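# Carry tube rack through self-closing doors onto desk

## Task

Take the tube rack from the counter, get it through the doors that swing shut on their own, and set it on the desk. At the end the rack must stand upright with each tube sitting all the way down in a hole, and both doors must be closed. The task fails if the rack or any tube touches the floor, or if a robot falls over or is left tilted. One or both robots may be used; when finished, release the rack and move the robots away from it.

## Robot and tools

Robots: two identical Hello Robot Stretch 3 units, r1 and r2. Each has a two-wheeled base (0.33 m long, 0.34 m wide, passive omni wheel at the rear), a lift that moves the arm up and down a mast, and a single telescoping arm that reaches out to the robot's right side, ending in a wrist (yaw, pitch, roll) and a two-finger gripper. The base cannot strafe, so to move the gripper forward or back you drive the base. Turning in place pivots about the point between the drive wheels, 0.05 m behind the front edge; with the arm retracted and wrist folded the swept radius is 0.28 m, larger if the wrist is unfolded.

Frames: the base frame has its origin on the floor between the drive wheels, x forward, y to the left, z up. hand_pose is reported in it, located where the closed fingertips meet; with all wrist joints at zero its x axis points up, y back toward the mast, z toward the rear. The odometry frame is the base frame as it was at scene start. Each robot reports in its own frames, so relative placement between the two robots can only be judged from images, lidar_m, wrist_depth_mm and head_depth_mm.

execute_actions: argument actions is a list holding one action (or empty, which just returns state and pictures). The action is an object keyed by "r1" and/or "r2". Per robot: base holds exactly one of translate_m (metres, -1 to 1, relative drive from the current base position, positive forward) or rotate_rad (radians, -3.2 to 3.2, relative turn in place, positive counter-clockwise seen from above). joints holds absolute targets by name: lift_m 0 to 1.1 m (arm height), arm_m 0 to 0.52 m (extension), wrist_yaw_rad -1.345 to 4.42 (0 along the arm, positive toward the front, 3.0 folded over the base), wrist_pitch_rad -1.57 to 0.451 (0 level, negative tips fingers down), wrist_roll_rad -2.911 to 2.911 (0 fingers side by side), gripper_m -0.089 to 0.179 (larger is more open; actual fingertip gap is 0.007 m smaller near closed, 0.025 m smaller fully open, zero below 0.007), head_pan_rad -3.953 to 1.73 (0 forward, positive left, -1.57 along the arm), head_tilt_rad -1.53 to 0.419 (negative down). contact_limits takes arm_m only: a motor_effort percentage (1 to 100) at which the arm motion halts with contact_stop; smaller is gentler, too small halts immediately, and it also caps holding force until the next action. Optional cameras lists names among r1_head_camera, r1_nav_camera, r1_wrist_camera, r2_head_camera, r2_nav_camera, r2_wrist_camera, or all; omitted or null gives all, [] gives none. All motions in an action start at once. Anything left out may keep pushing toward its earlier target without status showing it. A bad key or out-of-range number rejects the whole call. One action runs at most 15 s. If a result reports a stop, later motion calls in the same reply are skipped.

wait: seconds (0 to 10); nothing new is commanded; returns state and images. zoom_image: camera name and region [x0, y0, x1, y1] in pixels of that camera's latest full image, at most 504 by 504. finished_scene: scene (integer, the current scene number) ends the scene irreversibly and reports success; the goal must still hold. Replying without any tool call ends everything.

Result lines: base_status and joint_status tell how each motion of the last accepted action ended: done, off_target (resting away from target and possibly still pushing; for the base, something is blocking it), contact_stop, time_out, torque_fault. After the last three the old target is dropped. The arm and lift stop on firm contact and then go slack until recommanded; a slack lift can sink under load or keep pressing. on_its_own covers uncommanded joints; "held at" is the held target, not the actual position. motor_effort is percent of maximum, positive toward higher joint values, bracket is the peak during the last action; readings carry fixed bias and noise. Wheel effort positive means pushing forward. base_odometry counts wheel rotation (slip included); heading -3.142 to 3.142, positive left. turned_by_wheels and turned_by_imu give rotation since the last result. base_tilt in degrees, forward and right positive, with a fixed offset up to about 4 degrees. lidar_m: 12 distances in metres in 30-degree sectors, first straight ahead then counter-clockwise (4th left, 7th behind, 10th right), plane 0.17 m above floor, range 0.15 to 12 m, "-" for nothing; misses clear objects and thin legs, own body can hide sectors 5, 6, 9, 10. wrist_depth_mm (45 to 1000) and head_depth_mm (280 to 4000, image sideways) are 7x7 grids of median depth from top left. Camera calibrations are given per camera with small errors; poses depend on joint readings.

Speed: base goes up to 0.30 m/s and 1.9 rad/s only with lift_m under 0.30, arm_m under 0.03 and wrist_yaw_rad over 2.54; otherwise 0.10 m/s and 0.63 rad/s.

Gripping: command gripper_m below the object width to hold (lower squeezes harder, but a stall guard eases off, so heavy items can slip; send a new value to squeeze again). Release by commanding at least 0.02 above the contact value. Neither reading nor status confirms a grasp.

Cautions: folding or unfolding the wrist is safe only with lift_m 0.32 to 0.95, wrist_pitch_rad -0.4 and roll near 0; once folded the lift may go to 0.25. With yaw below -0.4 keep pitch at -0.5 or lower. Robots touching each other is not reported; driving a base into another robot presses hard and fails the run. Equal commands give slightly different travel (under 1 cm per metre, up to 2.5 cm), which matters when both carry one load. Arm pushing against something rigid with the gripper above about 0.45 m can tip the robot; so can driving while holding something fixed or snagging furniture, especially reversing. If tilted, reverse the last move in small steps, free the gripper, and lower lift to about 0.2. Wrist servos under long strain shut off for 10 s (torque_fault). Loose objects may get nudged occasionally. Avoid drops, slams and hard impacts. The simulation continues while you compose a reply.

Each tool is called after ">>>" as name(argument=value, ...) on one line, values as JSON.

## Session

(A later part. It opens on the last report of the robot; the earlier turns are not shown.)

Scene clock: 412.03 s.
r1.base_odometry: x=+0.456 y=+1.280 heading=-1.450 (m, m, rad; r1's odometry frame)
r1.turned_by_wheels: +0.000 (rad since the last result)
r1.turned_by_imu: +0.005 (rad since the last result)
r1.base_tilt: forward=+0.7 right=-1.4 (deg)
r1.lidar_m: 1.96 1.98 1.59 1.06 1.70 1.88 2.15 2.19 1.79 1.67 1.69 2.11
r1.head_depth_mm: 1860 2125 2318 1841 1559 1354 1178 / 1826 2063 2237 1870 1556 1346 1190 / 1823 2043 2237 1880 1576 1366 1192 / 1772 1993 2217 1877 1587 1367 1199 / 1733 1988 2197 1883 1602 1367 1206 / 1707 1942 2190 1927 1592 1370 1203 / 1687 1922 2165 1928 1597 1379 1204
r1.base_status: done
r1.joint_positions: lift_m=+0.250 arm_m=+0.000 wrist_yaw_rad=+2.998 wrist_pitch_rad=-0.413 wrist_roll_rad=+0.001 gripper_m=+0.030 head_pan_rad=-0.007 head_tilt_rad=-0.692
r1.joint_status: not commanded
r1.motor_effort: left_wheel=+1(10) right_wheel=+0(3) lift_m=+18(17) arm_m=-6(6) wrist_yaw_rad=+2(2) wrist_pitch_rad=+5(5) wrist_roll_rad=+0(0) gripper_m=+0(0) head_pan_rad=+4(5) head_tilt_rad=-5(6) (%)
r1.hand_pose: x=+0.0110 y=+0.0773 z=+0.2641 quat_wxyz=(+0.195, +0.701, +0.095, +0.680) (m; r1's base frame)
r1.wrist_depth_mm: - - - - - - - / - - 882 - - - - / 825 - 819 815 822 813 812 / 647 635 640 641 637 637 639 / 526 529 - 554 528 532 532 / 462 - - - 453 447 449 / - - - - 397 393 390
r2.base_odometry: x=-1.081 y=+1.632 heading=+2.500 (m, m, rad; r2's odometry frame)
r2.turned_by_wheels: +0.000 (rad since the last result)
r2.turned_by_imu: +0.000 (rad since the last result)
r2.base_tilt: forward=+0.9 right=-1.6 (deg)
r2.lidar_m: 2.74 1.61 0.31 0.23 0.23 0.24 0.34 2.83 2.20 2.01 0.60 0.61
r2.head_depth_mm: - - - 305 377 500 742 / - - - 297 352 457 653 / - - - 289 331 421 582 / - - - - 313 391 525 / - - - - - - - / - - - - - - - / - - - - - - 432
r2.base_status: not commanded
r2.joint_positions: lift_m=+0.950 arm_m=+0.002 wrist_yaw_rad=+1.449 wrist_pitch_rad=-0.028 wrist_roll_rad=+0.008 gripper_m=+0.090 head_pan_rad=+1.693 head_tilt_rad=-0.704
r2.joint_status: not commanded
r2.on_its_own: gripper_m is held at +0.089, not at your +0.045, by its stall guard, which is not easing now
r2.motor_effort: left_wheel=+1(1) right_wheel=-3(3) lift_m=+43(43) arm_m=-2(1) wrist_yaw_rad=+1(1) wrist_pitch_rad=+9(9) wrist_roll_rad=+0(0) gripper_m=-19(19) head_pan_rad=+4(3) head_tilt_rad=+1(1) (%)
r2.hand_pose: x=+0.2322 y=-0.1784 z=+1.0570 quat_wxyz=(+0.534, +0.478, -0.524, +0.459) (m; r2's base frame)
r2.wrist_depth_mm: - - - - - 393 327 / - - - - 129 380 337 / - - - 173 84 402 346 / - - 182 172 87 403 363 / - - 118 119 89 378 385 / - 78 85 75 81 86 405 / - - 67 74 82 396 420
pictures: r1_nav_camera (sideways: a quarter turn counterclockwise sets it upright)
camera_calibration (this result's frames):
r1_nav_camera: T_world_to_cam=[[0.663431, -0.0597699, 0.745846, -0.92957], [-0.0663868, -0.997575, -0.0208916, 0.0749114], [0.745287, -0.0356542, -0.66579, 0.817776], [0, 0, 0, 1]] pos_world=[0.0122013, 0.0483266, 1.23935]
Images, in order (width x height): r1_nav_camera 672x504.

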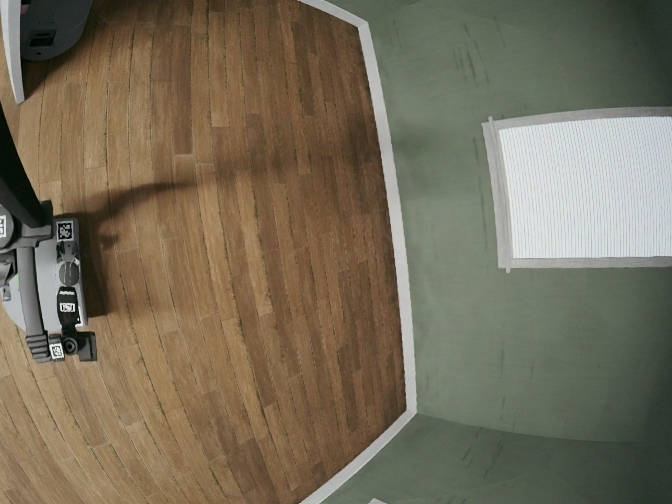

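>>> execute_actions(actions=[{"r1":{"base":{"rotate_rad":1.7}}}], cameras=["r1_nav_camera"])

Scene clock: 416.63 s.
r1.base_odometry: x=+0.456 y=+1.280 heading=+0.250 (m, m, rad; r1's odometry frame)
r1.turned_by_wheels: +1.700 (rad since the last result)
r1.turned_by_imu: +1.687 (rad since the last result)
r1.base_tilt: forward=+0.9 right=-1.5 (deg)
r1.lidar_m: 0.67 0.66 2.10 2.15 2.26 1.72 1.67 1.73 2.03 1.96 2.04 1.51
r1.head_depth_mm: 1327 1487 1714 1865 1555 1339 1183 / 3385 2628 1780 1867 1578 1349 1191 / 3490 3045 2301 1884 1567 1359 1190 / 3485 3053 2353 1885 1435 1357 1196 / 3488 3081 2373 1901 1415 1323 1203 / 3486 3148 1211 994 1370 1365 1202 / 848 635 769 1805 1610 1380 1219
r1.base_status: done
r1.joint_positions: lift_m=+0.250 arm_m=+0.000 wrist_yaw_rad=+2.998 wrist_pitch_rad=-0.413 wrist_roll_rad=+0.001 gripper_m=+0.030 head_pan_rad=-0.007 head_tilt_rad=-0.692
r1.joint_status: not commanded
r1.motor_effort: left_wheel=-2(8) right_wheel=+2(7) lift_m=+17(17) arm_m=-6(6) wrist_yaw_rad=+2(2) wrist_pitch_rad=+5(5) wrist_roll_rad=+0(0) gripper_m=+0(1) head_pan_rad=+4(4) head_tilt_rad=-5(5) (%)
r1.hand_pose: x=+0.0110 y=+0.0773 z=+0.2641 quat_wxyz=(+0.195, +0.701, +0.095, +0.680) (m; r1's base frame)
r1.wrist_depth_mm: - - - - - - - / - - - - - - - / 826 - 828 810 817 809 801 / 646 629 640 644 645 634 635 / 531 534 - 544 530 529 528 / 464 - - - 450 449 450 / - - - - 391 391 391
r2.base_odometry: x=-1.081 y=+1.632 heading=+2.500 (m, m, rad; r2's odometry frame)
r2.turned_by_wheels: +0.000 (rad since the last result)
r2.turned_by_imu: +0.000 (rad since the last result)
r2.base_tilt: forward=+1.0 right=-1.7 (deg)
r2.lidar_m: 2.74 1.61 0.31 0.23 0.23 0.24 0.34 2.83 2.21 2.02 0.59 0.61
r2.head_depth_mm: - - - 306 377 500 742 / - - - 297 353 457 653 / - - - 289 331 422 579 / - - - - 313 391 525 / - - - - - - - / - - - - - - - / - - - - - - 432
r2.base_status: not commanded
r2.joint_positions: lift_m=+0.950 arm_m=+0.002 wrist_yaw_rad=+1.449 wrist_pitch_rad=-0.028 wrist_roll_rad=+0.008 gripper_m=+0.090 head_pan_rad=+1.693 head_tilt_rad=-0.704
r2.joint_status: not commanded
r2.on_its_own: gripper_m is held at +0.089, not at your +0.045, by its stall guard, which is not easing now
r2.motor_effort: left_wheel=+1(1) right_wheel=-3(3) lift_m=+43(43) arm_m=-2(3) wrist_yaw_rad=+2(1) wrist_pitch_rad=+9(10) wrist_roll_rad=+0(0) gripper_m=-20(19) head_pan_rad=+2(3) head_tilt_rad=+1(1) (%)
r2.hand_pose: x=+0.2322 y=-0.1784 z=+1.0570 quat_wxyz=(+0.534, +0.478, -0.524, +0.459) (m; r2's base frame)
r2.wrist_depth_mm: - - - - - 389 323 / - - - - 130 379 338 / - - - 174 84 397 350 / - - 181 173 87 399 359 / - - 118 119 89 383 387 / - 77 85 75 81 86 409 / - - 67 74 82 396 422
pictures: r1_nav_camera (sideways: a quarter turn counterclockwise sets it upright)
camera_calibration (this result's frames):
r1_nav_camera: T_world_to_cam=[[0.663451, -0.0597415, 0.745831, -0.92955], [-0.0663443, -0.997578, -0.0208902, 0.0749094], [0.745273, -0.035622, -0.665807, 0.817798], [0, 0, 0, 1]] pos_world=[0.0121978, 0.0483269, 1.23935]
Images, in order (width x height): r1_nav_camera 672x504.

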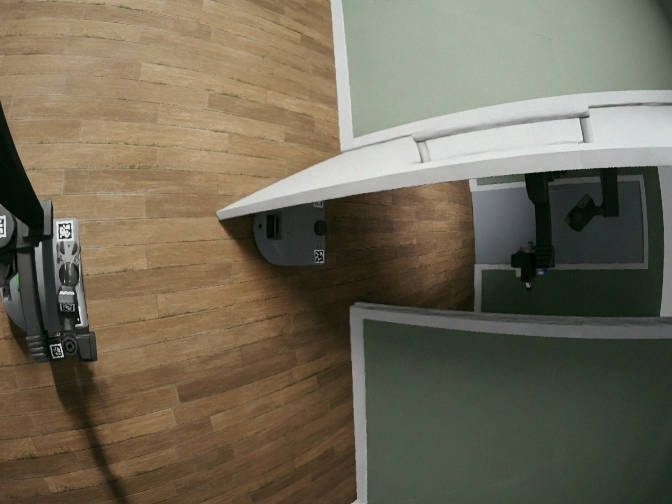

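>>> execute_actions(actions=[{"r1":{"base":{"rotate_rad":-0.08}}}], cameras=[])

>>> execute_actions(actions=[{"r1":{"base":{"translate_m":0.4}}}], cameras=["r1_nav_camera"])

Scene clock: 421.47 s.
r1.base_odometry: x=+0.456 y=+1.280 heading=+0.170 (m, m, rad; r1's odometry frame)
r1.turned_by_wheels: -0.080 (rad since the last result)
r1.turned_by_imu: -0.081 (rad since the last result)
r1.base_tilt: forward=+0.8 right=-1.4 (deg)
r1.lidar_m: 1.06 0.66 1.95 2.15 2.20 1.77 1.66 1.70 2.09 1.96 2.00 1.56
r1.head_depth_mm: 1359 1531 1765 1859 1563 1348 1189 / 1337 1521 1745 1871 1566 1350 1188 / 3510 2898 2168 1870 1576 1354 1190 / 3517 3040 2324 1887 1507 1359 1204 / 3508 3186 2340 1919 1393 1368 1205 / 3403 3113 2372 1851 1398 1333 1208 / 3315 2995 1055 857 1569 1368 1209
r1.base_status: done
r1.joint_positions: lift_m=+0.250 arm_m=+0.000 wrist_yaw_rad=+2.998 wrist_pitch_rad=-0.413 wrist_roll_rad=+0.001 gripper_m=+0.030 head_pan_rad=-0.007 head_tilt_rad=-0.692
r1.joint_status: not commanded
r1.motor_effort: left_wheel=+2(8) right_wheel=+0(4) lift_m=+17(17) arm_m=-6(6) wrist_yaw_rad=+1(2) wrist_pitch_rad=+5(5) wrist_roll_rad=+0(0) gripper_m=+0(0) head_pan_rad=+5(5) head_tilt_rad=-5(5) (%)
r1.hand_pose: x=+0.0110 y=+0.0774 z=+0.2641 quat_wxyz=(+0.195, +0.701, +0.095, +0.680) (m; r1's base frame)
r1.wrist_depth_mm: - - - - - - - / - - - - - - - / 831 - 819 817 809 815 807 / 642 637 644 644 640 641 647 / 530 532 - 552 528 528 528 / 471 - - - 449 453 450 / - - - - 395 393 388
r2.base_odometry: x=-1.081 y=+1.632 heading=+2.500 (m, m, rad; r2's odometry frame)
r2.turned_by_wheels: +0.000 (rad since the last result)
r2.turned_by_imu: +0.000 (rad since the last result)
r2.base_tilt: forward=+1.0 right=-1.6 (deg)
r2.lidar_m: 2.74 1.61 0.31 0.23 0.23 0.24 0.34 2.83 2.21 2.01 0.60 0.61
r2.head_depth_mm: - - - 306 377 500 743 / - - - 297 353 458 652 / - - - 289 331 421 581 / - - - - 314 391 524 / - - - - - - - / - - - - - - - / - - - - - - 431
r2.base_status: not commanded
r2.joint_positions: lift_m=+0.950 arm_m=+0.002 wrist_yaw_rad=+1.449 wrist_pitch_rad=-0.028 wrist_roll_rad=+0.008 gripper_m=+0.090 head_pan_rad=+1.693 head_tilt_rad=-0.704
r2.joint_status: not commanded
r2.on_its_own: gripper_m is held at +0.089, not at your +0.045, by its stall guard, which is not easing now
r2.motor_effort: left_wheel=+1(1) right_wheel=-3(3) lift_m=+43(43) arm_m=-3(2) wrist_yaw_rad=+1(0) wrist_pitch_rad=+10(9) wrist_roll_rad=+0(0) gripper_m=-19(20) head_pan_rad=+3(3) head_tilt_rad=+1(1) (%)
r2.hand_pose: x=+0.2322 y=-0.1784 z=+1.0570 quat_wxyz=(+0.534, +0.478, -0.524, +0.459) (m; r2's base frame)
r2.wrist_depth_mm: - - - - - 388 326 / - - - - 129 380 339 / - - - 174 84 397 348 / - - 181 173 87 403 356 / - - 119 119 89 380 385 / - 77 85 75 80 86 407 / - - 67 74 82 395 420
pictures: none
No camera images: the call's "cameras" was empty. Leave "cameras" out to get every camera's image.

Scene clock: 424.47 s.
r1.base_odometry: x=+0.850 y=+1.347 heading=+0.170 (m, m, rad; r1's odometry frame)
r1.turned_by_wheels: +0.000 (rad since the last result)
r1.turned_by_imu: +0.003 (rad since the last result)
r1.base_tilt: forward=+0.8 right=-1.5 (deg)
r1.lidar_m: 0.67 0.31 0.32 2.16 2.22 2.19 2.06 2.11 2.05 1.93 1.63 1.12
r1.head_depth_mm: 971 1100 1270 1492 1560 1349 1183 / 1009 1124 1274 1476 1562 1346 1180 / 3159 3069 2312 1863 1570 1363 1194 / 712 2797 2337 1892 1588 1246 1149 / 471 2824 2371 1904 1584 1205 1112 / 462 3063 2367 1919 1593 1193 1110 / 464 3126 2367 1913 1530 1145 780
r1.base_status: done
r1.joint_positions: lift_m=+0.250 arm_m=+0.000 wrist_yaw_rad=+2.998 wrist_pitch_rad=-0.413 wrist_roll_rad=+0.001 gripper_m=+0.030 head_pan_rad=-0.007 head_tilt_rad=-0.692
r1.joint_status: not commanded
r1.motor_effort: left_wheel=+1(9) right_wheel=-2(2) lift_m=+17(17) arm_m=-6(6) wrist_yaw_rad=+2(2) wrist_pitch_rad=+5(5) wrist_roll_rad=+0(0) gripper_m=+1(0) head_pan_rad=+4(4) head_tilt_rad=-5(5) (%)
r1.hand_pose: x=+0.0110 y=+0.0774 z=+0.2641 quat_wxyz=(+0.195, +0.701, +0.095, +0.680) (m; r1's base frame)
r1.wrist_depth_mm: - - - - - - 305 / - - - - - 323 390 / 819 - 824 814 812 348 457 / 643 633 650 644 647 391 445 / 530 535 - 552 530 475 431 / 468 - - - 449 456 438 / - - - - 393 391 392
r2.base_odometry: x=-1.081 y=+1.632 heading=+2.500 (m, m, rad; r2's odometry frame)
r2.turned_by_wheels: +0.000 (rad since the last result)
r2.turned_by_imu: +0.000 (rad since the last result)
r2.base_tilt: forward=+1.1 right=-1.7 (deg)
r2.lidar_m: 2.74 1.61 0.31 0.23 0.23 0.24 0.34 0.67 2.21 2.01 0.59 0.61
r2.head_depth_mm: - - - 306 377 501 739 / - - - 297 352 457 652 / - - - 289 331 422 581 / - - - - 313 391 525 / - - - - - - - / - - - - - - - / - - - - - - 431
r2.base_status: not commanded
r2.joint_positions: lift_m=+0.950 arm_m=+0.002 wrist_yaw_rad=+1.449 wrist_pitch_rad=-0.028 wrist_roll_rad=+0.008 gripper_m=+0.090 head_pan_rad=+1.693 head_tilt_rad=-0.704
r2.joint_status: not commanded
r2.on_its_own: gripper_m is held at +0.089, not at your +0.045, by its stall guard, which is not easing now
r2.motor_effort: left_wheel=+1(1) right_wheel=-3(3) lift_m=+43(43) arm_m=-3(2) wrist_yaw_rad=+1(1) wrist_pitch_rad=+9(9) wrist_roll_rad=+0(0) gripper_m=-20(20) head_pan_rad=+3(4) head_tilt_rad=+1(1) (%)
r2.hand_pose: x=+0.2322 y=-0.1784 z=+1.0570 quat_wxyz=(+0.534, +0.478, -0.524, +0.459) (m; r2's base frame)
r2.wrist_depth_mm: - - - - - 393 324 / - - - - 130 381 339 / - - - 175 84 400 349 / - - 182 173 87 395 363 / - - 118 119 89 377 389 / - 77 85 75 81 86 405 / - - 67 74 82 397 421
pictures: r1_nav_camera (sideways: a quarter turn counterclockwise sets it upright)
camera_calibration (this result's frames):
r1_nav_camera: T_world_to_cam=[[0.663565, -0.0597209, 0.745731, -0.92942], [-0.0663154, -0.99758, -0.0208813, 0.0748975], [0.745173, -0.0355974, -0.66592, 0.817945], [0, 0, 0, 1]] pos_world=[0.0121868, 0.0483272, 1.23935]
Images, in order (width x height): r1_nav_camera 672x504.

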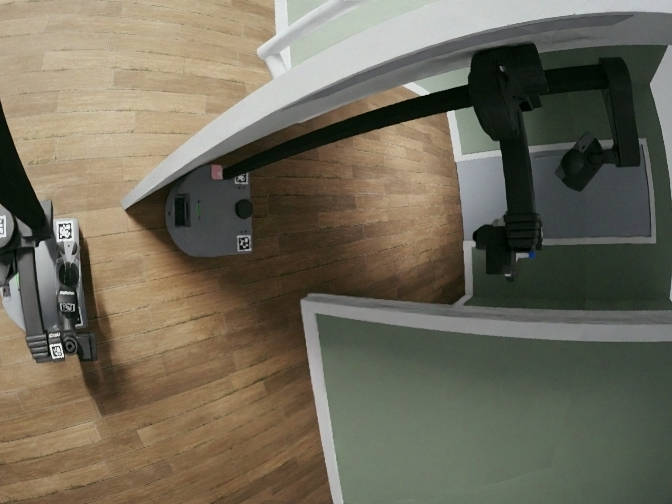

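>>> execute_actions(actions=[{"r1":{"base":{"translate_m":0.3}},"r2":{"base":{"translate_m":0.3}}}], cameras=[])

>>> execute_actions(actions=[{"r1":{"base":{"translate_m":0.25}},"r2":{"base":{"translate_m":0.3}}}], cameras=["r1_nav_camera"])

Scene clock: 434.10 s.
r1.base_odometry: x=+1.145 y=+1.399 heading=+0.170 (m, m, rad; r1's odometry frame)
r1.turned_by_wheels: +0.000 (rad since the last result)
r1.turned_by_imu: +0.223 (rad since the last result)
r1.base_tilt: forward=+0.8 right=-1.4 (deg)
r1.lidar_m: 0.18 0.40 1.42 2.17 2.43 2.32 2.30 2.37 1.93 1.92 1.02 0.17
r1.head_depth_mm: - - - - 1331 1315 1184 / - - - - - 298 431 / - - - - - 321 413 / - - - - 322 378 610 / - - - 326 415 366 1089 / - - 310 - - 1289 1203 / - - - 764 1260 1372 1204
r1.base_status: done
r1.joint_positions: lift_m=+0.250 arm_m=+0.000 wrist_yaw_rad=+2.999 wrist_pitch_rad=-0.418 wrist_roll_rad=+0.001 gripper_m=+0.030 head_pan_rad=-0.005 head_tilt_rad=-0.698
r1.joint_status: not commanded
r1.motor_effort: left_wheel=+0(89) right_wheel=+1(40) lift_m=+22(23) arm_m=-3(6) wrist_yaw_rad=+0(2) wrist_pitch_rad=+7(7) wrist_roll_rad=+0(0) gripper_m=-1(1) head_pan_rad=+4(4) head_tilt_rad=-2(5) (%)
r1.hand_pose: x=+0.0106 y=+0.0770 z=+0.2629 quat_wxyz=(+0.196, +0.701, +0.097, +0.679) (m; r1's base frame)
r1.wrist_depth_mm: - - - - - - 968 / - - - - - - 967 / 815 - 810 801 808 805 802 / 636 617 634 652 628 637 638 / 529 531 - 545 527 528 529 / 467 - - - 449 445 446 / - - - - 391 393 391
r2.base_odometry: x=-1.321 y=+1.811 heading=+2.500 (m, m, rad; r2's odometry frame)
r2.turned_by_wheels: +0.000 (rad since the last result)
r2.turned_by_imu: +0.008 (rad since the last result)
r2.base_tilt: forward=+0.9 right=-1.6 (deg)
r2.lidar_m: 2.43 1.62 0.51 0.30 0.25 0.25 0.29 0.48 2.18 0.44 0.44 1.38
r2.head_depth_mm: 313 366 449 538 656 1292 1164 / 292 328 386 469 600 810 1097 / - 298 345 409 504 653 934 / - 287 311 363 441 544 722 / - - 288 - - - - / - - - - - - - / - - - - - - 456
r2.base_status: done
r2.joint_positions: lift_m=+0.950 arm_m=+0.002 wrist_yaw_rad=+1.450 wrist_pitch_rad=-0.030 wrist_roll_rad=+0.008 gripper_m=+0.090 head_pan_rad=+1.694 head_tilt_rad=-0.703
r2.joint_status: not commanded
r2.on_its_own: gripper_m is held at +0.089, not at your +0.045, by its stall guard, which is not easing now
r2.motor_effort: left_wheel=-1(16) right_wheel=-2(35) lift_m=+42(43) arm_m=-2(3) wrist_yaw_rad=+1(3) wrist_pitch_rad=+10(11) wrist_roll_rad=+0(0) gripper_m=-19(20) head_pan_rad=+2(2) head_tilt_rad=+1(1) (%)
r2.hand_pose: x=+0.2322 y=-0.1782 z=+1.0567 quat_wxyz=(+0.535, +0.479, -0.524, +0.459) (m; r2's base frame)
r2.wrist_depth_mm: - - - - - - 882 / - - - - 86 - 908 / - - - 174 83 - 880 / - - 182 173 88 - 907 / - - 118 119 88 - 894 / - 78 85 75 81 87 858 / - - 67 74 82 - 943
pictures: none
No camera images: the call's "cameras" was empty. Leave "cameras" out to get every camera's image.

Scene clock: 438.33 s.
r1.base_odometry: x=+1.392 y=+1.441 heading=+0.170 (m, m, rad; r1's odometry frame)
r1.turned_by_wheels: +0.000 (rad since the last result)
r1.turned_by_imu: +0.001 (rad since the last result)
r1.base_tilt: forward=+0.8 right=-1.5 (deg)
r1.lidar_m: 0.46 0.56 1.00 2.13 2.37 2.57 2.55 2.42 1.97 1.42 0.50 0.45
r1.head_depth_mm: 363 406 459 533 631 773 997 / 373 420 477 555 665 827 1090 / 385 435 497 584 702 886 1130 / 398 450 518 612 747 954 1167 / 411 467 540 644 795 1034 1199 / 425 485 566 681 849 1129 1196 / 440 507 592 719 916 1245 1202
r1.base_status: done
r1.joint_positions: lift_m=+0.250 arm_m=+0.000 wrist_yaw_rad=+2.999 wrist_pitch_rad=-0.418 wrist_roll_rad=+0.001 gripper_m=+0.030 head_pan_rad=-0.005 head_tilt_rad=-0.698
r1.joint_status: not commanded
r1.motor_effort: left_wheel=+0(10) right_wheel=+0(15) lift_m=+22(22) arm_m=-3(4) wrist_yaw_rad=+1(1) wrist_pitch_rad=+7(7) wrist_roll_rad=+0(0) gripper_m=+1(1) head_pan_rad=+3(3) head_tilt_rad=-1(1) (%)
r1.hand_pose: x=+0.0107 y=+0.0770 z=+0.2629 quat_wxyz=(+0.196, +0.701, +0.097, +0.679) (m; r1's base frame)
r1.wrist_depth_mm: - - - - - - 699 / - - - - - 949 673 / 808 - 811 810 823 812 691 / 644 613 636 638 649 636 616 / 533 528 - 544 527 527 525 / 463 - - - 449 450 448 / - - - - 388 391 387
r2.base_odometry: x=-1.562 y=+1.991 heading=+2.500 (m, m, rad; r2's odometry frame)
r2.turned_by_wheels: +0.000 (rad since the last result)
r2.turned_by_imu: +0.003 (rad since the last result)
r2.base_tilt: forward=+1.0 right=-1.6 (deg)
r2.lidar_m: 2.14 1.64 1.15 0.51 0.34 0.28 0.28 0.30 0.43 0.43 1.03 1.36
r2.head_depth_mm: 879 989 1122 1304 1527 1357 1160 / 889 1001 1142 1332 1553 1359 1160 / 901 1015 1161 1352 1544 1357 1163 / 727 803 895 1052 1347 1275 1139 / 411 457 513 - - - - / 399 450 502 - - - - / - - - - - - 597
r2.base_status: done
r2.joint_positions: lift_m=+0.950 arm_m=+0.002 wrist_yaw_rad=+1.451 wrist_pitch_rad=-0.030 wrist_roll_rad=+0.008 gripper_m=+0.090 head_pan_rad=+1.694 head_tilt_rad=-0.703
r2.joint_status: not commanded
r2.on_its_own: gripper_m is held at +0.089, not at your +0.045, by its stall guard, which is not easing now
r2.motor_effort: left_wheel=-1(4) right_wheel=-1(26) lift_m=+42(41) arm_m=-2(2) wrist_yaw_rad=-1(0) wrist_pitch_rad=+10(10) wrist_roll_rad=+0(0) gripper_m=-19(19) head_pan_rad=+3(2) head_tilt_rad=+0(1) (%)
r2.hand_pose: x=+0.2322 y=-0.1780 z=+1.0566 quat_wxyz=(+0.534, +0.479, -0.524, +0.459) (m; r2's base frame)
r2.wrist_depth_mm: - - - - - - 847 / - - - - 86 - 870 / - - - 173 83 - 885 / - - 183 173 87 - 908 / - - 119 119 88 - 896 / - 78 85 75 81 87 864 / - - 67 74 82 - 899
pictures: r1_nav_camera (sideways: a quarter turn counterclockwise sets it upright)
camera_calibration (this result's frames):
r1_nav_camera: T_world_to_cam=[[0.668045, -0.0585337, 0.741815, -0.924344], [-0.064619, -0.997699, -0.0205315, 0.0744317], [0.74131, -0.0342194, -0.67029, 0.823653], [0, 0, 0, 1]] pos_world=[0.011731, 0.04834, 1.23931]
Images, in order (width x height): r1_nav_camera 672x504.

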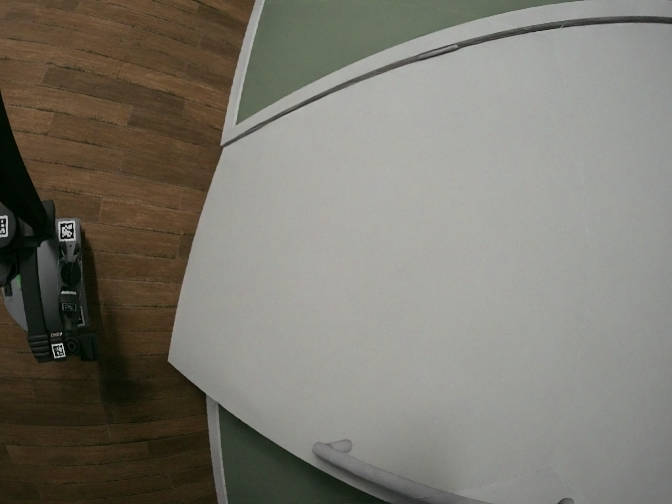

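>>> execute_actions(actions=[{"r1":{"base":{"translate_m":-1.0}}}], cameras=[])

>>> execute_actions(actions=[{"r2":{"base":{"translate_m":-0.45}},"r1":{"base":{"rotate_rad":-1.2}}}], cameras=["r1_nav_camera"])

Scene clock: 460.67 s.
r1.base_odometry: x=+0.406 y=+1.272 heading=+0.170 (m, m, rad; r1's odometry frame)
r1.turned_by_wheels: +0.000 (rad since the last result)
r1.turned_by_imu: -0.012 (rad since the last result)
r1.base_tilt: forward=+0.8 right=-1.4 (deg)
r1.lidar_m: 1.40 1.71 2.32 2.31 1.95 1.58 1.57 1.72 1.82 1.80 1.96 1.39
r1.head_depth_mm: 1335 1552 1739 1851 1542 1352 1176 / 1228 1378 1610 1798 1553 1351 1187 / 1260 1427 1641 1812 1575 1353 1186 / 1310 1477 1709 1874 1576 1352 1196 / 1357 1536 1762 1892 1575 1363 1199 / 1391 1602 1868 1897 1580 1377 1202 / 1467 1657 1938 1909 1597 1369 1204
r1.base_status: done
r1.joint_positions: lift_m=+0.250 arm_m=+0.000 wrist_yaw_rad=+2.999 wrist_pitch_rad=-0.418 wrist_roll_rad=+0.001 gripper_m=+0.030 head_pan_rad=-0.005 head_tilt_rad=-0.698
r1.joint_status: not commanded
r1.motor_effort: left_wheel=+1(8) right_wheel=+1(2) lift_m=+22(23) arm_m=-4(3) wrist_yaw_rad=+1(1) wrist_pitch_rad=+7(7) wrist_roll_rad=+0(0) gripper_m=+0(0) head_pan_rad=+3(3) head_tilt_rad=-1(1) (%)
r1.hand_pose: x=+0.0107 y=+0.0770 z=+0.2629 quat_wxyz=(+0.196, +0.701, +0.097, +0.679) (m; r1's base frame)
r1.wrist_depth_mm: - - - - - - - / - - - - - - - / 820 - 800 804 809 802 801 / 651 617 630 639 638 637 631 / 532 535 - 545 529 526 532 / 465 - - - 449 446 446 / - - - - 393 392 389
r2.base_odometry: x=-1.562 y=+1.991 heading=+2.500 (m, m, rad; r2's odometry frame)
r2.turned_by_wheels: +0.000 (rad since the last result)
r2.turned_by_imu: -0.001 (rad since the last result)
r2.base_tilt: forward=+1.0 right=-1.7 (deg)
r2.lidar_m: 2.14 1.64 1.15 0.51 0.34 0.28 0.28 0.30 0.43 0.43 1.03 1.36
r2.head_depth_mm: 877 991 1124 1308 1523 1358 1165 / 888 998 1141 1324 1545 1358 1163 / 898 1014 1158 1358 1555 1359 1168 / 725 804 893 1049 1343 1269 1149 / 411 457 513 - - - - / 400 449 504 - - - - / - - - - - - 597
r2.base_status: not commanded
r2.joint_positions: lift_m=+0.950 arm_m=+0.002 wrist_yaw_rad=+1.451 wrist_pitch_rad=-0.030 wrist_roll_rad=+0.008 gripper_m=+0.090 head_pan_rad=+1.694 head_tilt_rad=-0.703
r2.joint_status: not commanded
r2.on_its_own: gripper_m is held at +0.089, not at your +0.045, by its stall guard, which is not easing now
r2.motor_effort: left_wheel=-1(1) right_wheel=-1(1) lift_m=+41(42) arm_m=-2(2) wrist_yaw_rad=-1(1) wrist_pitch_rad=+10(10) wrist_roll_rad=+0(0) gripper_m=-20(20) head_pan_rad=+3(2) head_tilt_rad=+1(1) (%)
r2.hand_pose: x=+0.2322 y=-0.1780 z=+1.0566 quat_wxyz=(+0.534, +0.479, -0.524, +0.459) (m; r2's base frame)
r2.wrist_depth_mm: - - - - - - 873 / - - - - 86 - 876 / - - - 172 83 - 894 / - - 184 174 87 - 863 / - - 118 119 88 - 871 / - 77 85 75 81 87 866 / - - 67 74 82 - 889
pictures: none
No camera images: the call's "cameras" was empty. Leave "cameras" out to get every camera's image.

Scene clock: 466.17 s.
r1.base_odometry: x=+0.406 y=+1.272 heading=-1.030 (m, m, rad; r1's odometry frame)
r1.turned_by_wheels: -1.200 (rad since the last result)
r1.turned_by_imu: -1.194 (rad since the last result)
r1.base_tilt: forward=+0.8 right=-1.5 (deg)
r1.lidar_m: 1.87 1.63 0.84 0.83 2.23 2.32 2.22 1.63 1.57 1.63 1.87 1.80
r1.head_depth_mm: 1597 1781 2045 1844 1544 1332 1183 / 1688 1878 2112 1844 1569 1351 1180 / 1761 1977 2190 1857 1555 1354 1194 / 1830 2112 2271 1868 1580 1362 1199 / 1950 2216 2312 1890 1576 1365 1196 / 2070 2314 2323 1894 1596 1351 1205 / 1977 2111 2230 1907 1615 1378 1205
r1.base_status: done
r1.joint_positions: lift_m=+0.250 arm_m=+0.000 wrist_yaw_rad=+2.999 wrist_pitch_rad=-0.418 wrist_roll_rad=+0.001 gripper_m=+0.030 head_pan_rad=-0.005 head_tilt_rad=-0.698
r1.joint_status: not commanded
r1.motor_effort: left_wheel=+2(9) right_wheel=-1(5) lift_m=+22(22) arm_m=-3(3) wrist_yaw_rad=+1(1) wrist_pitch_rad=+7(6) wrist_roll_rad=+0(0) gripper_m=+1(0) head_pan_rad=+3(3) head_tilt_rad=-1(1) (%)
r1.hand_pose: x=+0.0107 y=+0.0770 z=+0.2629 quat_wxyz=(+0.196, +0.701, +0.097, +0.679) (m; r1's base frame)
r1.wrist_depth_mm: - - - - - - - / - - - - - - - / 827 - 817 811 800 800 794 / 640 611 640 636 624 635 634 / 531 526 - 552 524 528 520 / 464 - - - 453 451 453 / - - - - 391 391 391
r2.base_odometry: x=-1.201 y=+1.721 heading=+2.500 (m, m, rad; r2's odometry frame)
r2.turned_by_wheels: +0.000 (rad since the last result)
r2.turned_by_imu: -0.002 (rad since the last result)
r2.base_tilt: forward=+1.0 right=-1.7 (deg)
r2.lidar_m: 2.59 1.61 0.38 0.25 0.24 0.24 0.31 1.34 2.19 1.16 0.50 1.39
r2.head_depth_mm: - - 308 373 474 649 1024 / - - 295 342 425 561 827 / - - - 316 385 493 686 / - - - 300 355 440 590 / - - - - - - - / - - - - - - - / - - - - - - 434
r2.base_status: done
r2.joint_positions: lift_m=+0.950 arm_m=+0.002 wrist_yaw_rad=+1.451 wrist_pitch_rad=-0.030 wrist_roll_rad=+0.008 gripper_m=+0.090 head_pan_rad=+1.694 head_tilt_rad=-0.703
r2.joint_status: not commanded
r2.on_its_own: gripper_m is held at +0.089, not at your +0.045, by its stall guard, which is not easing now
r2.motor_effort: left_wheel=+0(6) right_wheel=-1(8) lift_m=+42(41) arm_m=-2(1) wrist_yaw_rad=+0(0) wrist_pitch_rad=+10(10) wrist_roll_rad=+0(0) gripper_m=-19(19) head_pan_rad=+3(3) head_tilt_rad=+1(1) (%)
r2.hand_pose: x=+0.2322 y=-0.1780 z=+1.0566 quat_wxyz=(+0.534, +0.479, -0.524, +0.459) (m; r2's base frame)
r2.wrist_depth_mm: - - - - - - 283 / - - - - 86 - 285 / - - - 172 83 - 289 / - - 184 173 88 - 290 / - - 118 119 88 - 282 / - 77 85 75 80 87 271 / - - 67 74 82 - 282
pictures: r1_nav_camera (sideways: a quarter turn counterclockwise sets it upright)
camera_calibration (this result's frames):
r1_nav_camera: T_world_to_cam=[[0.668045, -0.0585337, 0.741815, -0.924344], [-0.064619, -0.997699, -0.0205315, 0.0744316], [0.74131, -0.0342194, -0.67029, 0.823653], [0, 0, 0, 1]] pos_world=[0.0117309, 0.04834, 1.23931]
Images, in order (width x height): r1_nav_camera 672x504.

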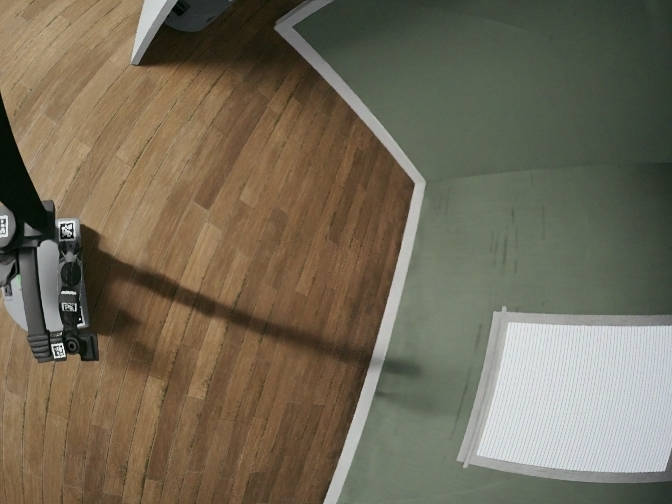

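>>> execute_actions(actions=[])

Scene clock: 476.43 s.
r1.base_odometry: x=+0.406 y=+1.272 heading=-1.030 (m, m, rad; r1's odometry frame)
r1.turned_by_wheels: +0.000 (rad since the last result)
r1.turned_by_imu: -0.001 (rad since the last result)
r1.base_tilt: forward=+0.7 right=-1.5 (deg)
r1.lidar_m: 1.87 1.63 0.84 0.83 2.23 2.31 2.23 1.62 1.57 1.63 1.87 1.80
r1.head_depth_mm: 1588 1778 2041 1864 1564 1348 1177 / 1677 1884 2112 1846 1574 1345 1190 / 1767 1982 2199 1878 1564 1357 1193 / 1859 2116 2264 1871 1573 1369 1191 / 1963 2238 2322 1883 1591 1370 1209 / 2076 2312 2345 1885 1577 1383 1206 / 1961 2136 2214 1907 1584 1369 1201
r1.base_status: done
r1.joint_positions: lift_m=+0.250 arm_m=+0.000 wrist_yaw_rad=+2.999 wrist_pitch_rad=-0.418 wrist_roll_rad=+0.001 gripper_m=+0.030 head_pan_rad=-0.005 head_tilt_rad=-0.698
r1.joint_status: not commanded
r1.motor_effort: left_wheel=+2(9) right_wheel=-1(5) lift_m=+22(22) arm_m=-3(3) wrist_yaw_rad=+0(1) wrist_pitch_rad=+7(6) wrist_roll_rad=+0(0) gripper_m=+0(0) head_pan_rad=+3(3) head_tilt_rad=-1(1) (%)
r1.hand_pose: x=+0.0107 y=+0.0770 z=+0.2629 quat_wxyz=(+0.196, +0.701, +0.097, +0.679) (m; r1's base frame)
r1.wrist_depth_mm: - - - - - - - / - - - - - - - / 826 - 801 800 798 808 804 / 644 619 632 628 625 636 634 / 529 528 - 544 528 528 522 / 467 - - - 447 445 447 / - - - - 393 389 392
r2.base_odometry: x=-1.201 y=+1.721 heading=+2.500 (m, m, rad; r2's odometry frame)
r2.turned_by_wheels: +0.000 (rad since the last result)
r2.turned_by_imu: +0.000 (rad since the last result)
r2.base_tilt: forward=+1.0 right=-1.6 (deg)
r2.lidar_m: 2.59 1.60 0.38 0.26 0.24 0.24 0.31 1.34 2.19 1.16 0.50 1.39
r2.head_depth_mm: - - 308 373 474 650 1024 / - - 295 342 425 561 828 / - - - 316 385 493 687 / - - - 300 355 441 588 / - - - - - - - / - - - - - - - / - - - - - - 434
r2.base_status: done
r2.joint_positions: lift_m=+0.950 arm_m=+0.002 wrist_yaw_rad=+1.451 wrist_pitch_rad=-0.030 wrist_roll_rad=+0.008 gripper_m=+0.090 head_pan_rad=+1.694 head_tilt_rad=-0.703
r2.joint_status: not commanded
r2.on_its_own: gripper_m is held at +0.089, not at your +0.045, by its stall guard, which is not easing now
r2.motor_effort: left_wheel=+0(6) right_wheel=-1(8) lift_m=+42(41) arm_m=-1(1) wrist_yaw_rad=+0(0) wrist_pitch_rad=+10(10) wrist_roll_rad=+0(0) gripper_m=-20(19) head_pan_rad=+2(3) head_tilt_rad=+1(1) (%)
r2.hand_pose: x=+0.2322 y=-0.1780 z=+1.0566 quat_wxyz=(+0.534, +0.479, -0.524, +0.459) (m; r2's base frame)
r2.wrist_depth_mm: - - - - - - 284 / - - - - 87 - 286 / - - - 172 83 - 287 / - - 183 174 87 - 290 / - - 118 119 88 - 278 / - 77 86 75 81 87 268 / - - 67 74 82 - 283
pictures: r1_head_camera (sideways: a quarter turn clockwise sets it upright), r1_nav_camera (sideways: a quarter turn counterclockwise sets it upright), r1_wrist_camera, r2_head_camera (sideways: a quarter turn clockwise sets it upright), r2_nav_camera (sideways: a quarter turn counterclockwise sets it upright), r2_wrist_camera
camera_calibration (this result's frames):
r1_head_camera: T_world_to_cam=[[-0.666694, 0.0340287, -0.744554, 0.993768], [0.0181779, 0.999402, 0.0293991, -0.0376912], [0.74511, 0.00606575, -0.666914, 0.822558], [0, 0, 0, 1]] pos_world=[0.0503283, -0.00113739, 1.2896]
r1_nav_camera: T_world_to_cam=[[0.668045, -0.0585338, 0.741815, -0.924344], [-0.0646192, -0.997699, -0.0205315, 0.0744316], [0.74131, -0.0342196, -0.67029, 0.823653], [0, 0, 0, 1]] pos_world=[0.0117309, 0.04834, 1.23931]
r1_wrist_camera: T_world_to_cam=[[0.982462, -0.185639, -0.0175231, 0.00539817], [-0.125903, -0.591117, -0.796699, 0.280724], [0.13754, 0.784933, -0.604122, 0.259933], [0, 0, 0, 1]] pos_world=[-0.00571065, -0.0370867, 0.380778]
r2_head_camera: T_world_to_cam=[[0.0996312, -0.59853, -0.794881, 1.05316], [-0.98296, -0.183226, 0.0147605, -0.0078833], [-0.154478, 0.779866, -0.606586, 0.751244], [0, 0, 0, 1]] pos_world=[0.00337417, 0.043032, 1.29294]
r2_nav_camera: T_world_to_cam=[[-0.086839, 0.631947, 0.770131, -0.964305], [0.992341, 0.123047, 0.0109266, 0.0373927], [-0.0878571, 0.765181, -0.637792, 0.789941], [0, 0, 0, 1]] pos_world=[-0.0514437, 0.000340368, 1.24605]
r2_wrist_camera: T_world_to_cam=[[-0.069091, -0.997607, -0.00261272, -0.154349], [-0.204342, 0.0167154, -0.978757, 1.1152], [0.976458, -0.0670894, -0.205008, 0.137503], [0, 0, 0, 1]] pos_world=[0.0829518, -0.163395, 1.11929]
Images, in order (width x height): r1_head_camera 896x504, r1_nav_camera 672x504, r1_wrist_camera 644x364, r2_head_camera 896x504, r2_nav_camera 672x504, r2_wrist_camera 644x364.

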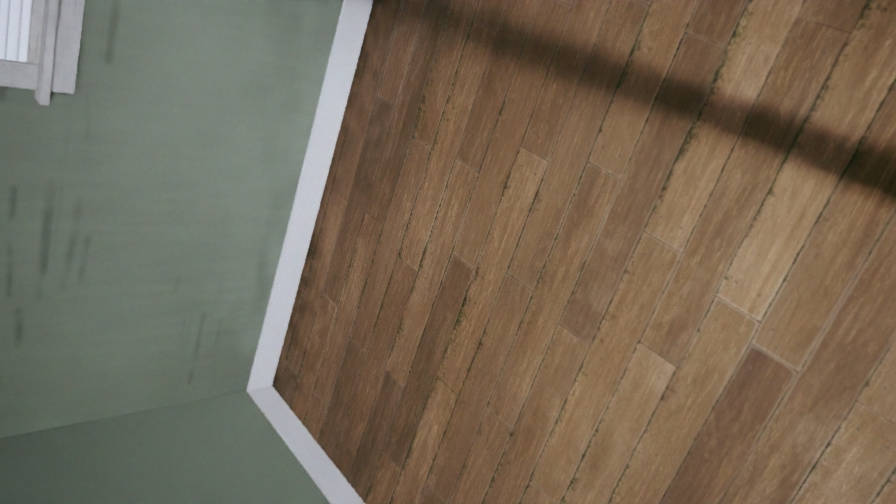

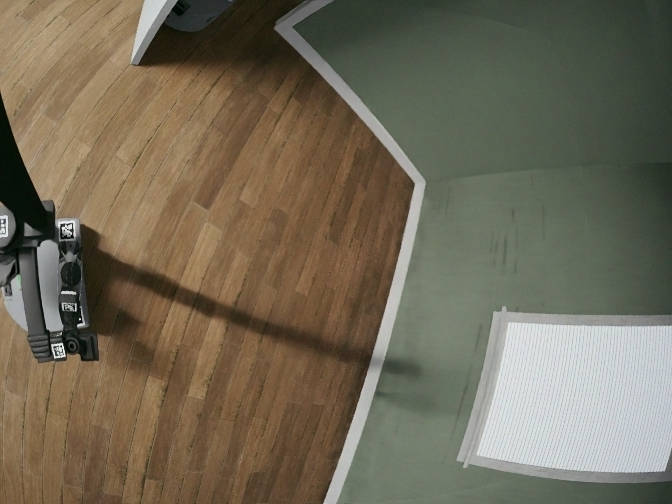

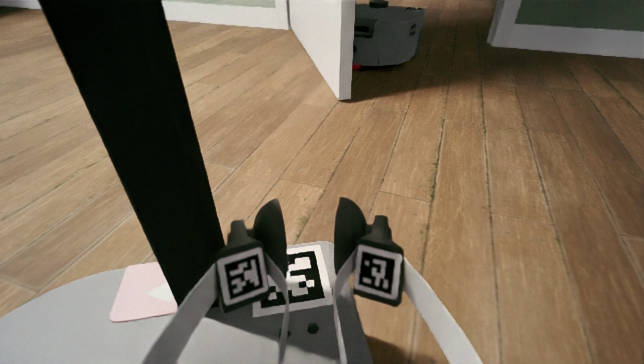

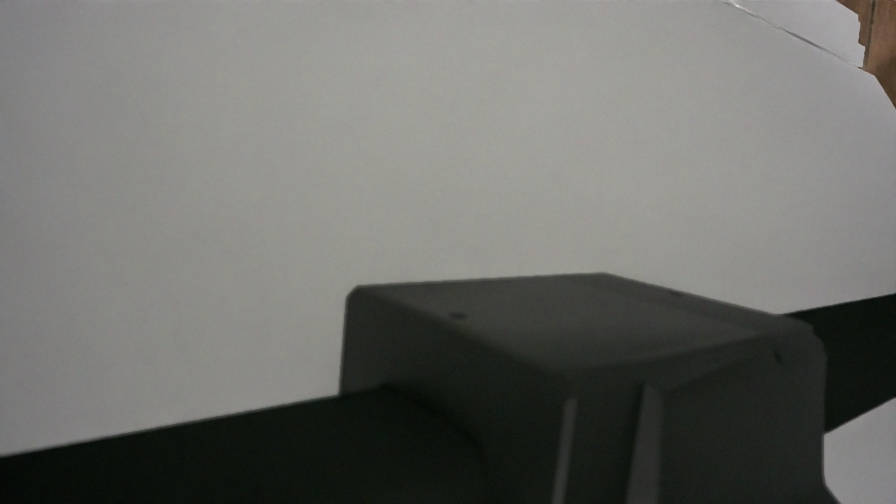

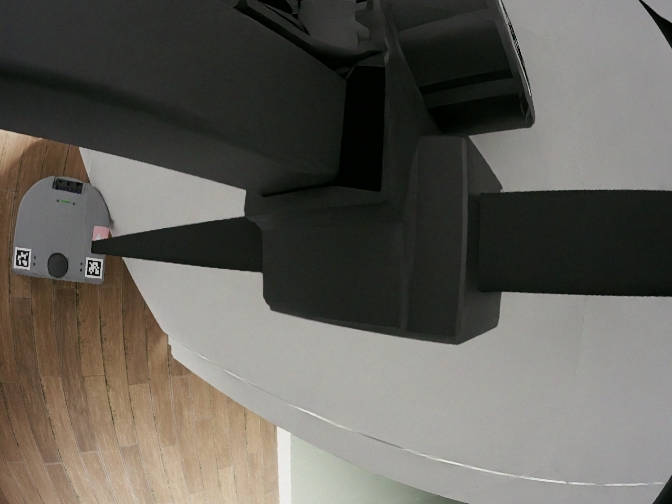

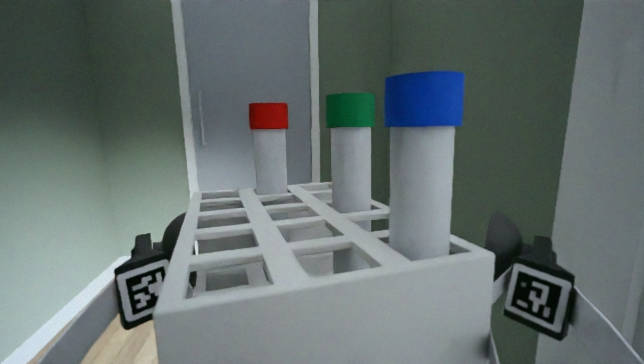

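>>> execute_actions(actions=[{"r1":{"base":{"rotate_rad":1.0}}}], cameras=[])

>>> execute_actions(actions=[{"r1":{"base":{"translate_m":0.6}}}], cameras=["r1_nav_camera","r2_nav_camera"])

Scene clock: 488.33 s.
r1.base_odometry: x=+0.406 y=+1.272 heading=-0.030 (m, m, rad; r1's odometry frame)
r1.turned_by_wheels: +1.000 (rad since the last result)
r1.turned_by_imu: +0.993 (rad since the last result)
r1.base_tilt: forward=+0.7 right=-1.4 (deg)
r1.lidar_m: 1.33 0.83 2.13 2.31 2.34 1.65 1.57 1.60 1.89 1.80 1.85 1.65
r1.head_depth_mm: 1435 1638 1883 1831 1549 1338 1178 / 1427 1601 1856 1852 1562 1345 1187 / 1423 1602 1856 1861 1566 1353 1191 / 3552 2916 2318 1884 1577 1365 1195 / 3585 3057 2349 1798 1586 1358 1199 / 3524 3080 2375 1665 1457 1364 1198 / 3515 3108 940 1184 1571 1381 1205
r1.base_status: done
r1.joint_positions: lift_m=+0.250 arm_m=+0.000 wrist_yaw_rad=+2.999 wrist_pitch_rad=-0.418 wrist_roll_rad=+0.001 gripper_m=+0.030 head_pan_rad=-0.005 head_tilt_rad=-0.698
r1.joint_status: not commanded
r1.motor_effort: left_wheel=-2(8) right_wheel=+2(7) lift_m=+23(22) arm_m=-4(4) wrist_yaw_rad=+0(1) wrist_pitch_rad=+7(7) wrist_roll_rad=+0(0) gripper_m=+1(1) head_pan_rad=+3(4) head_tilt_rad=-1(1) (%)
r1.hand_pose: x=+0.0107 y=+0.0770 z=+0.2629 quat_wxyz=(+0.196, +0.701, +0.097, +0.679) (m; r1's base frame)
r1.wrist_depth_mm: - - - - - - - / - - - - - - - / 807 - 805 809 816 807 799 / 651 618 632 649 643 640 632 / 537 532 - 544 527 527 525 / 468 - - - 448 447 447 / - - - - 390 392 388
r2.base_odometry: x=-1.201 y=+1.721 heading=+2.500 (m, m, rad; r2's odometry frame)
r2.turned_by_wheels: +0.000 (rad since the last result)
r2.turned_by_imu: +0.000 (rad since the last result)
r2.base_tilt: forward=+1.0 right=-1.6 (deg)
r2.lidar_m: 2.59 1.61 0.38 0.25 0.24 0.24 0.31 1.34 2.19 1.16 0.50 1.39
r2.head_depth_mm: - - 308 373 474 651 1021 / - - 295 342 425 561 825 / - - - 316 385 493 687 / - - - 300 355 440 589 / - - - - - - - / - - - - - - - / - - - - - - 435
r2.base_status: not commanded
r2.joint_positions: lift_m=+0.950 arm_m=+0.002 wrist_yaw_rad=+1.451 wrist_pitch_rad=-0.030 wrist_roll_rad=+0.008 gripper_m=+0.090 head_pan_rad=+1.694 head_tilt_rad=-0.703
r2.joint_status: not commanded
r2.on_its_own: gripper_m is held at +0.089, not at your +0.045, by its stall guard, which is not easing now
r2.motor_effort: left_wheel=+0(0) right_wheel=-1(1) lift_m=+42(41) arm_m=-2(1) wrist_yaw_rad=-1(0) wrist_pitch_rad=+10(10) wrist_roll_rad=+0(0) gripper_m=-19(20) head_pan_rad=+1(2) head_tilt_rad=+1(1) (%)
r2.hand_pose: x=+0.2322 y=-0.1780 z=+1.0566 quat_wxyz=(+0.534, +0.479, -0.524, +0.459) (m; r2's base frame)
r2.wrist_depth_mm: - - - - - - 281 / - - - - 87 - 288 / - - - 171 83 - 287 / - - 184 173 87 - 290 / - - 118 119 88 - 279 / - 77 85 75 81 87 270 / - - 67 74 82 - 284
pictures: none
No camera images: the call's "cameras" was empty. Leave "cameras" out to get every camera's image.

Scene clock: 491.97 s.
r1.base_odometry: x=+1.006 y=+1.254 heading=-0.030 (m, m, rad; r1's odometry frame)
r1.turned_by_wheels: +0.000 (rad since the last result)
r1.turned_by_imu: +0.005 (rad since the last result)
r1.base_tilt: forward=+0.8 right=-1.5 (deg)
r1.lidar_m: 0.97 0.46 0.32 2.32 2.40 2.27 2.17 2.22 1.87 1.78 1.44 1.02
r1.head_depth_mm: 869 979 1131 1329 1515 1340 1184 / 862 974 1117 1314 1524 1339 1188 / 888 1002 1127 1344 1520 1352 1191 / 3057 3050 2318 1883 1575 1361 1191 / 2965 3063 2346 1872 1592 1261 1193 / 730 2968 2347 1888 1591 1193 1143 / 562 2912 2374 1901 1602 1207 1132
r1.base_status: done
r1.joint_positions: lift_m=+0.250 arm_m=+0.000 wrist_yaw_rad=+2.999 wrist_pitch_rad=-0.418 wrist_roll_rad=+0.001 gripper_m=+0.030 head_pan_rad=-0.005 head_tilt_rad=-0.698
r1.joint_status: not commanded
r1.motor_effort: left_wheel=-2(6) right_wheel=+2(6) lift_m=+22(22) arm_m=-4(4) wrist_yaw_rad=+1(1) wrist_pitch_rad=+7(7) wrist_roll_rad=+0(0) gripper_m=+1(0) head_pan_rad=+3(3) head_tilt_rad=-1(1) (%)
r1.hand_pose: x=+0.0107 y=+0.0770 z=+0.2629 quat_wxyz=(+0.196, +0.701, +0.097, +0.679) (m; r1's base frame)
r1.wrist_depth_mm: - - - - - 315 626 / - - - - - 367 588 / 812 - 813 816 751 465 519 / 641 623 635 634 614 590 496 / 530 535 - 541 487 526 508 / 464 - - - 450 453 450 / - - - - 390 388 390
r2.base_odometry: x=-1.201 y=+1.721 heading=+2.500 (m, m, rad; r2's odometry frame)
r2.turned_by_wheels: +0.000 (rad since the last result)
r2.turned_by_imu: +0.000 (rad since the last result)
r2.base_tilt: forward=+0.9 right=-1.6 (deg)
r2.lidar_m: 2.59 1.61 0.38 0.26 0.24 0.24 0.31 0.76 2.18 1.16 0.50 1.39
r2.head_depth_mm: - - 308 373 474 650 1020 / - - 295 342 425 561 825 / - - - 316 385 493 687 / - - - 300 355 441 588 / - - - - - - - / - - - - - - - / - - - - - - 435
r2.base_status: not commanded
r2.joint_positions: lift_m=+0.950 arm_m=+0.002 wrist_yaw_rad=+1.451 wrist_pitch_rad=-0.030 wrist_roll_rad=+0.008 gripper_m=+0.090 head_pan_rad=+1.694 head_tilt_rad=-0.703
r2.joint_status: not commanded
r2.on_its_own: gripper_m is held at +0.089, not at your +0.045, by its stall guard, which is not easing now
r2.motor_effort: left_wheel=+0(0) right_wheel=-1(1) lift_m=+42(41) arm_m=-2(2) wrist_yaw_rad=+1(0) wrist_pitch_rad=+10(10) wrist_roll_rad=+0(0) gripper_m=-21(20) head_pan_rad=+3(1) head_tilt_rad=+1(1) (%)
r2.hand_pose: x=+0.2322 y=-0.1780 z=+1.0566 quat_wxyz=(+0.534, +0.479, -0.524, +0.459) (m; r2's base frame)
r2.wrist_depth_mm: - - - - - - 283 / - - - - 87 - 285 / - - - 173 83 - 288 / - - 183 174 87 - 290 / - - 118 119 88 - 278 / - 77 86 75 81 86 269 / - - 67 74 83 - 283
pictures: r1_nav_camera (sideways: a quarter turn counterclockwise sets it upright), r2_nav_camera (sideways: a quarter turn counterclockwise sets it upright)
camera_calibration (this result's frames):
r1_nav_camera: T_world_to_cam=[[0.668045, -0.0585338, 0.741815, -0.924344], [-0.0646191, -0.997699, -0.0205315, 0.0744316], [0.74131, -0.0342195, -0.67029, 0.823653], [0, 0, 0, 1]] pos_world=[0.011731, 0.04834, 1.23931]
r2_nav_camera: T_world_to_cam=[[-0.086839, 0.631947, 0.770131, -0.964305], [0.992341, 0.123047, 0.0109266, 0.0373927], [-0.0878571, 0.765181, -0.637792, 0.789941], [0, 0, 0, 1]] pos_world=[-0.0514437, 0.000340368, 1.24605]
Images, in order (width x height): r1_nav_camera 672x504, r2_nav_camera 672x504.

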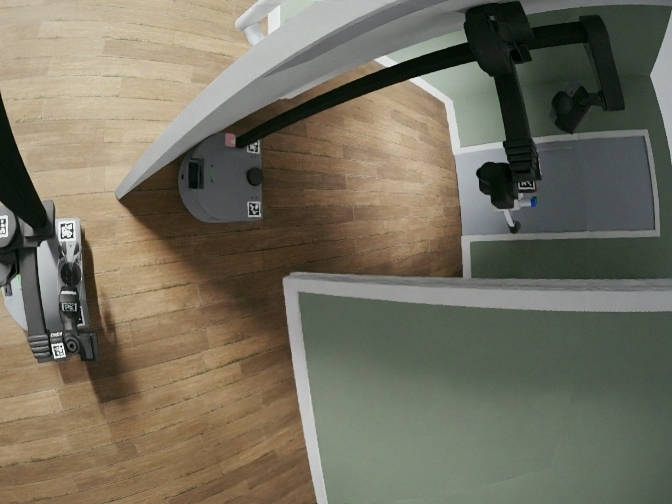

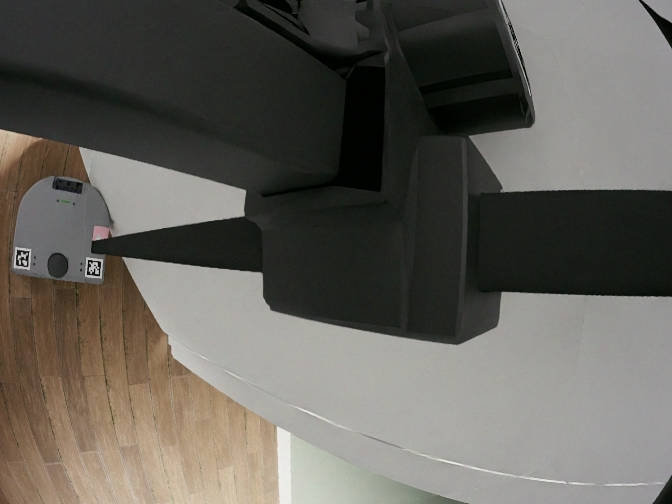

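>>> execute_actions(actions=[{"r1":{"base":{"translate_m":0.13}},"r2":{"base":{"translate_m":0.12}}}], cameras=["r1_nav_camera"])

Scene clock: 500.77 s.
r1.base_odometry: x=+1.136 y=+1.250 heading=-0.030 (m, m, rad; r1's odometry frame)
r1.turned_by_wheels: +0.000 (rad since the last result)
r1.turned_by_imu: +0.000 (rad since the last result)
r1.base_tilt: forward=+0.7 right=-1.5 (deg)
r1.lidar_m: 0.85 0.22 0.22 2.33 2.40 2.41 2.29 2.36 1.86 1.77 1.24 0.88
r1.head_depth_mm: 742 847 977 1142 1408 1347 1185 / 730 838 963 1132 1392 1350 1184 / 2834 880 1010 1189 1407 1349 1189 / 2911 3022 2329 1885 1586 1363 1191 / 2863 3068 2329 1881 1584 1252 1186 / 707 2932 2369 1892 1598 1190 1141 / 560 2846 2361 1911 1602 1197 1122
r1.base_status: done
r1.joint_positions: lift_m=+0.250 arm_m=+0.000 wrist_yaw_rad=+2.999 wrist_pitch_rad=-0.418 wrist_roll_rad=+0.001 gripper_m=+0.030 head_pan_rad=-0.005 head_tilt_rad=-0.698
r1.joint_status: not commanded
r1.motor_effort: left_wheel=-2(9) right_wheel=+2(5) lift_m=+22(22) arm_m=-4(4) wrist_yaw_rad=+1(1) wrist_pitch_rad=+7(7) wrist_roll_rad=+0(0) gripper_m=+0(0) head_pan_rad=+3(3) head_tilt_rad=-1(2) (%)
r1.hand_pose: x=+0.0107 y=+0.0770 z=+0.2629 quat_wxyz=(+0.196, +0.701, +0.097, +0.679) (m; r1's base frame)
r1.wrist_depth_mm: - - - - - 216 923 / - - - - - 225 590 / 812 - 805 812 813 250 522 / 641 611 636 647 636 287 483 / 532 531 - 547 522 510 493 / 463 - - - 365 449 446 / - - - - 390 389 388
r2.base_odometry: x=-1.297 y=+1.793 heading=+2.500 (m, m, rad; r2's odometry frame)
r2.turned_by_wheels: +0.000 (rad since the last result)
r2.turned_by_imu: +0.000 (rad since the last result)
r2.base_tilt: forward=+0.9 right=-1.7 (deg)
r2.lidar_m: 2.47 1.62 0.50 0.29 0.25 0.25 0.29 0.51 2.18 0.50 0.45 1.38
r2.head_depth_mm: 295 336 400 508 637 843 1156 / - 305 358 432 548 749 1080 / - 290 324 384 471 610 865 / - - 299 344 418 516 687 / - - - - - - - / - - - - - - - / - - - - - - 449
r2.base_status: done
r2.joint_positions: lift_m=+0.950 arm_m=+0.002 wrist_yaw_rad=+1.451 wrist_pitch_rad=-0.030 wrist_roll_rad=+0.008 gripper_m=+0.090 head_pan_rad=+1.694 head_tilt_rad=-0.703
r2.joint_status: not commanded
r2.on_its_own: gripper_m is held at +0.089, not at your +0.045, by its stall guard, which is not easing now
r2.motor_effort: left_wheel=-1(4) right_wheel=-2(5) lift_m=+42(41) arm_m=-2(2) wrist_yaw_rad=+0(0) wrist_pitch_rad=+10(10) wrist_roll_rad=+0(0) gripper_m=-20(20) head_pan_rad=+3(2) head_tilt_rad=+1(1) (%)
r2.hand_pose: x=+0.2322 y=-0.1780 z=+1.0566 quat_wxyz=(+0.534, +0.479, -0.524, +0.459) (m; r2's base frame)
r2.wrist_depth_mm: - - - - - - 882 / - - - - 86 - 870 / - - - 174 84 - 907 / - - 183 173 88 - 907 / - - 118 119 88 - 910 / - 77 86 75 81 86 903 / - - 67 74 82 - 909
pictures: r1_nav_camera (sideways: a quarter turn counterclockwise sets it upright)
camera_calibration (this result's frames):
r1_nav_camera: T_world_to_cam=[[0.668045, -0.0585336, 0.741815, -0.924344], [-0.064619, -0.997699, -0.0205315, 0.0744317], [0.74131, -0.0342194, -0.67029, 0.823653], [0, 0, 0, 1]] pos_world=[0.011731, 0.04834, 1.23931]
Images, in order (width x height): r1_nav_camera 672x504.

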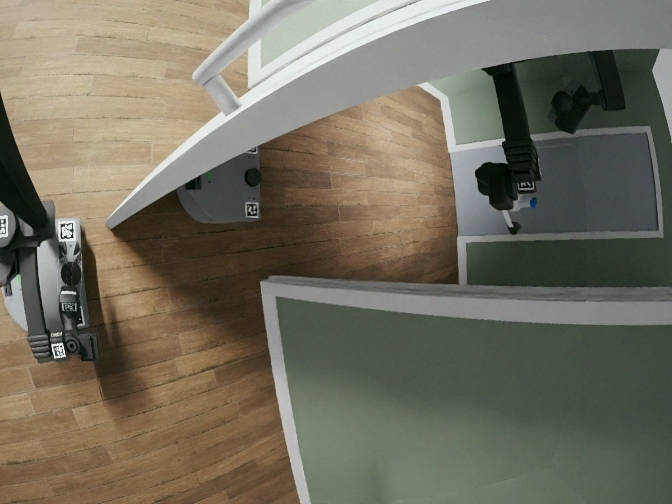

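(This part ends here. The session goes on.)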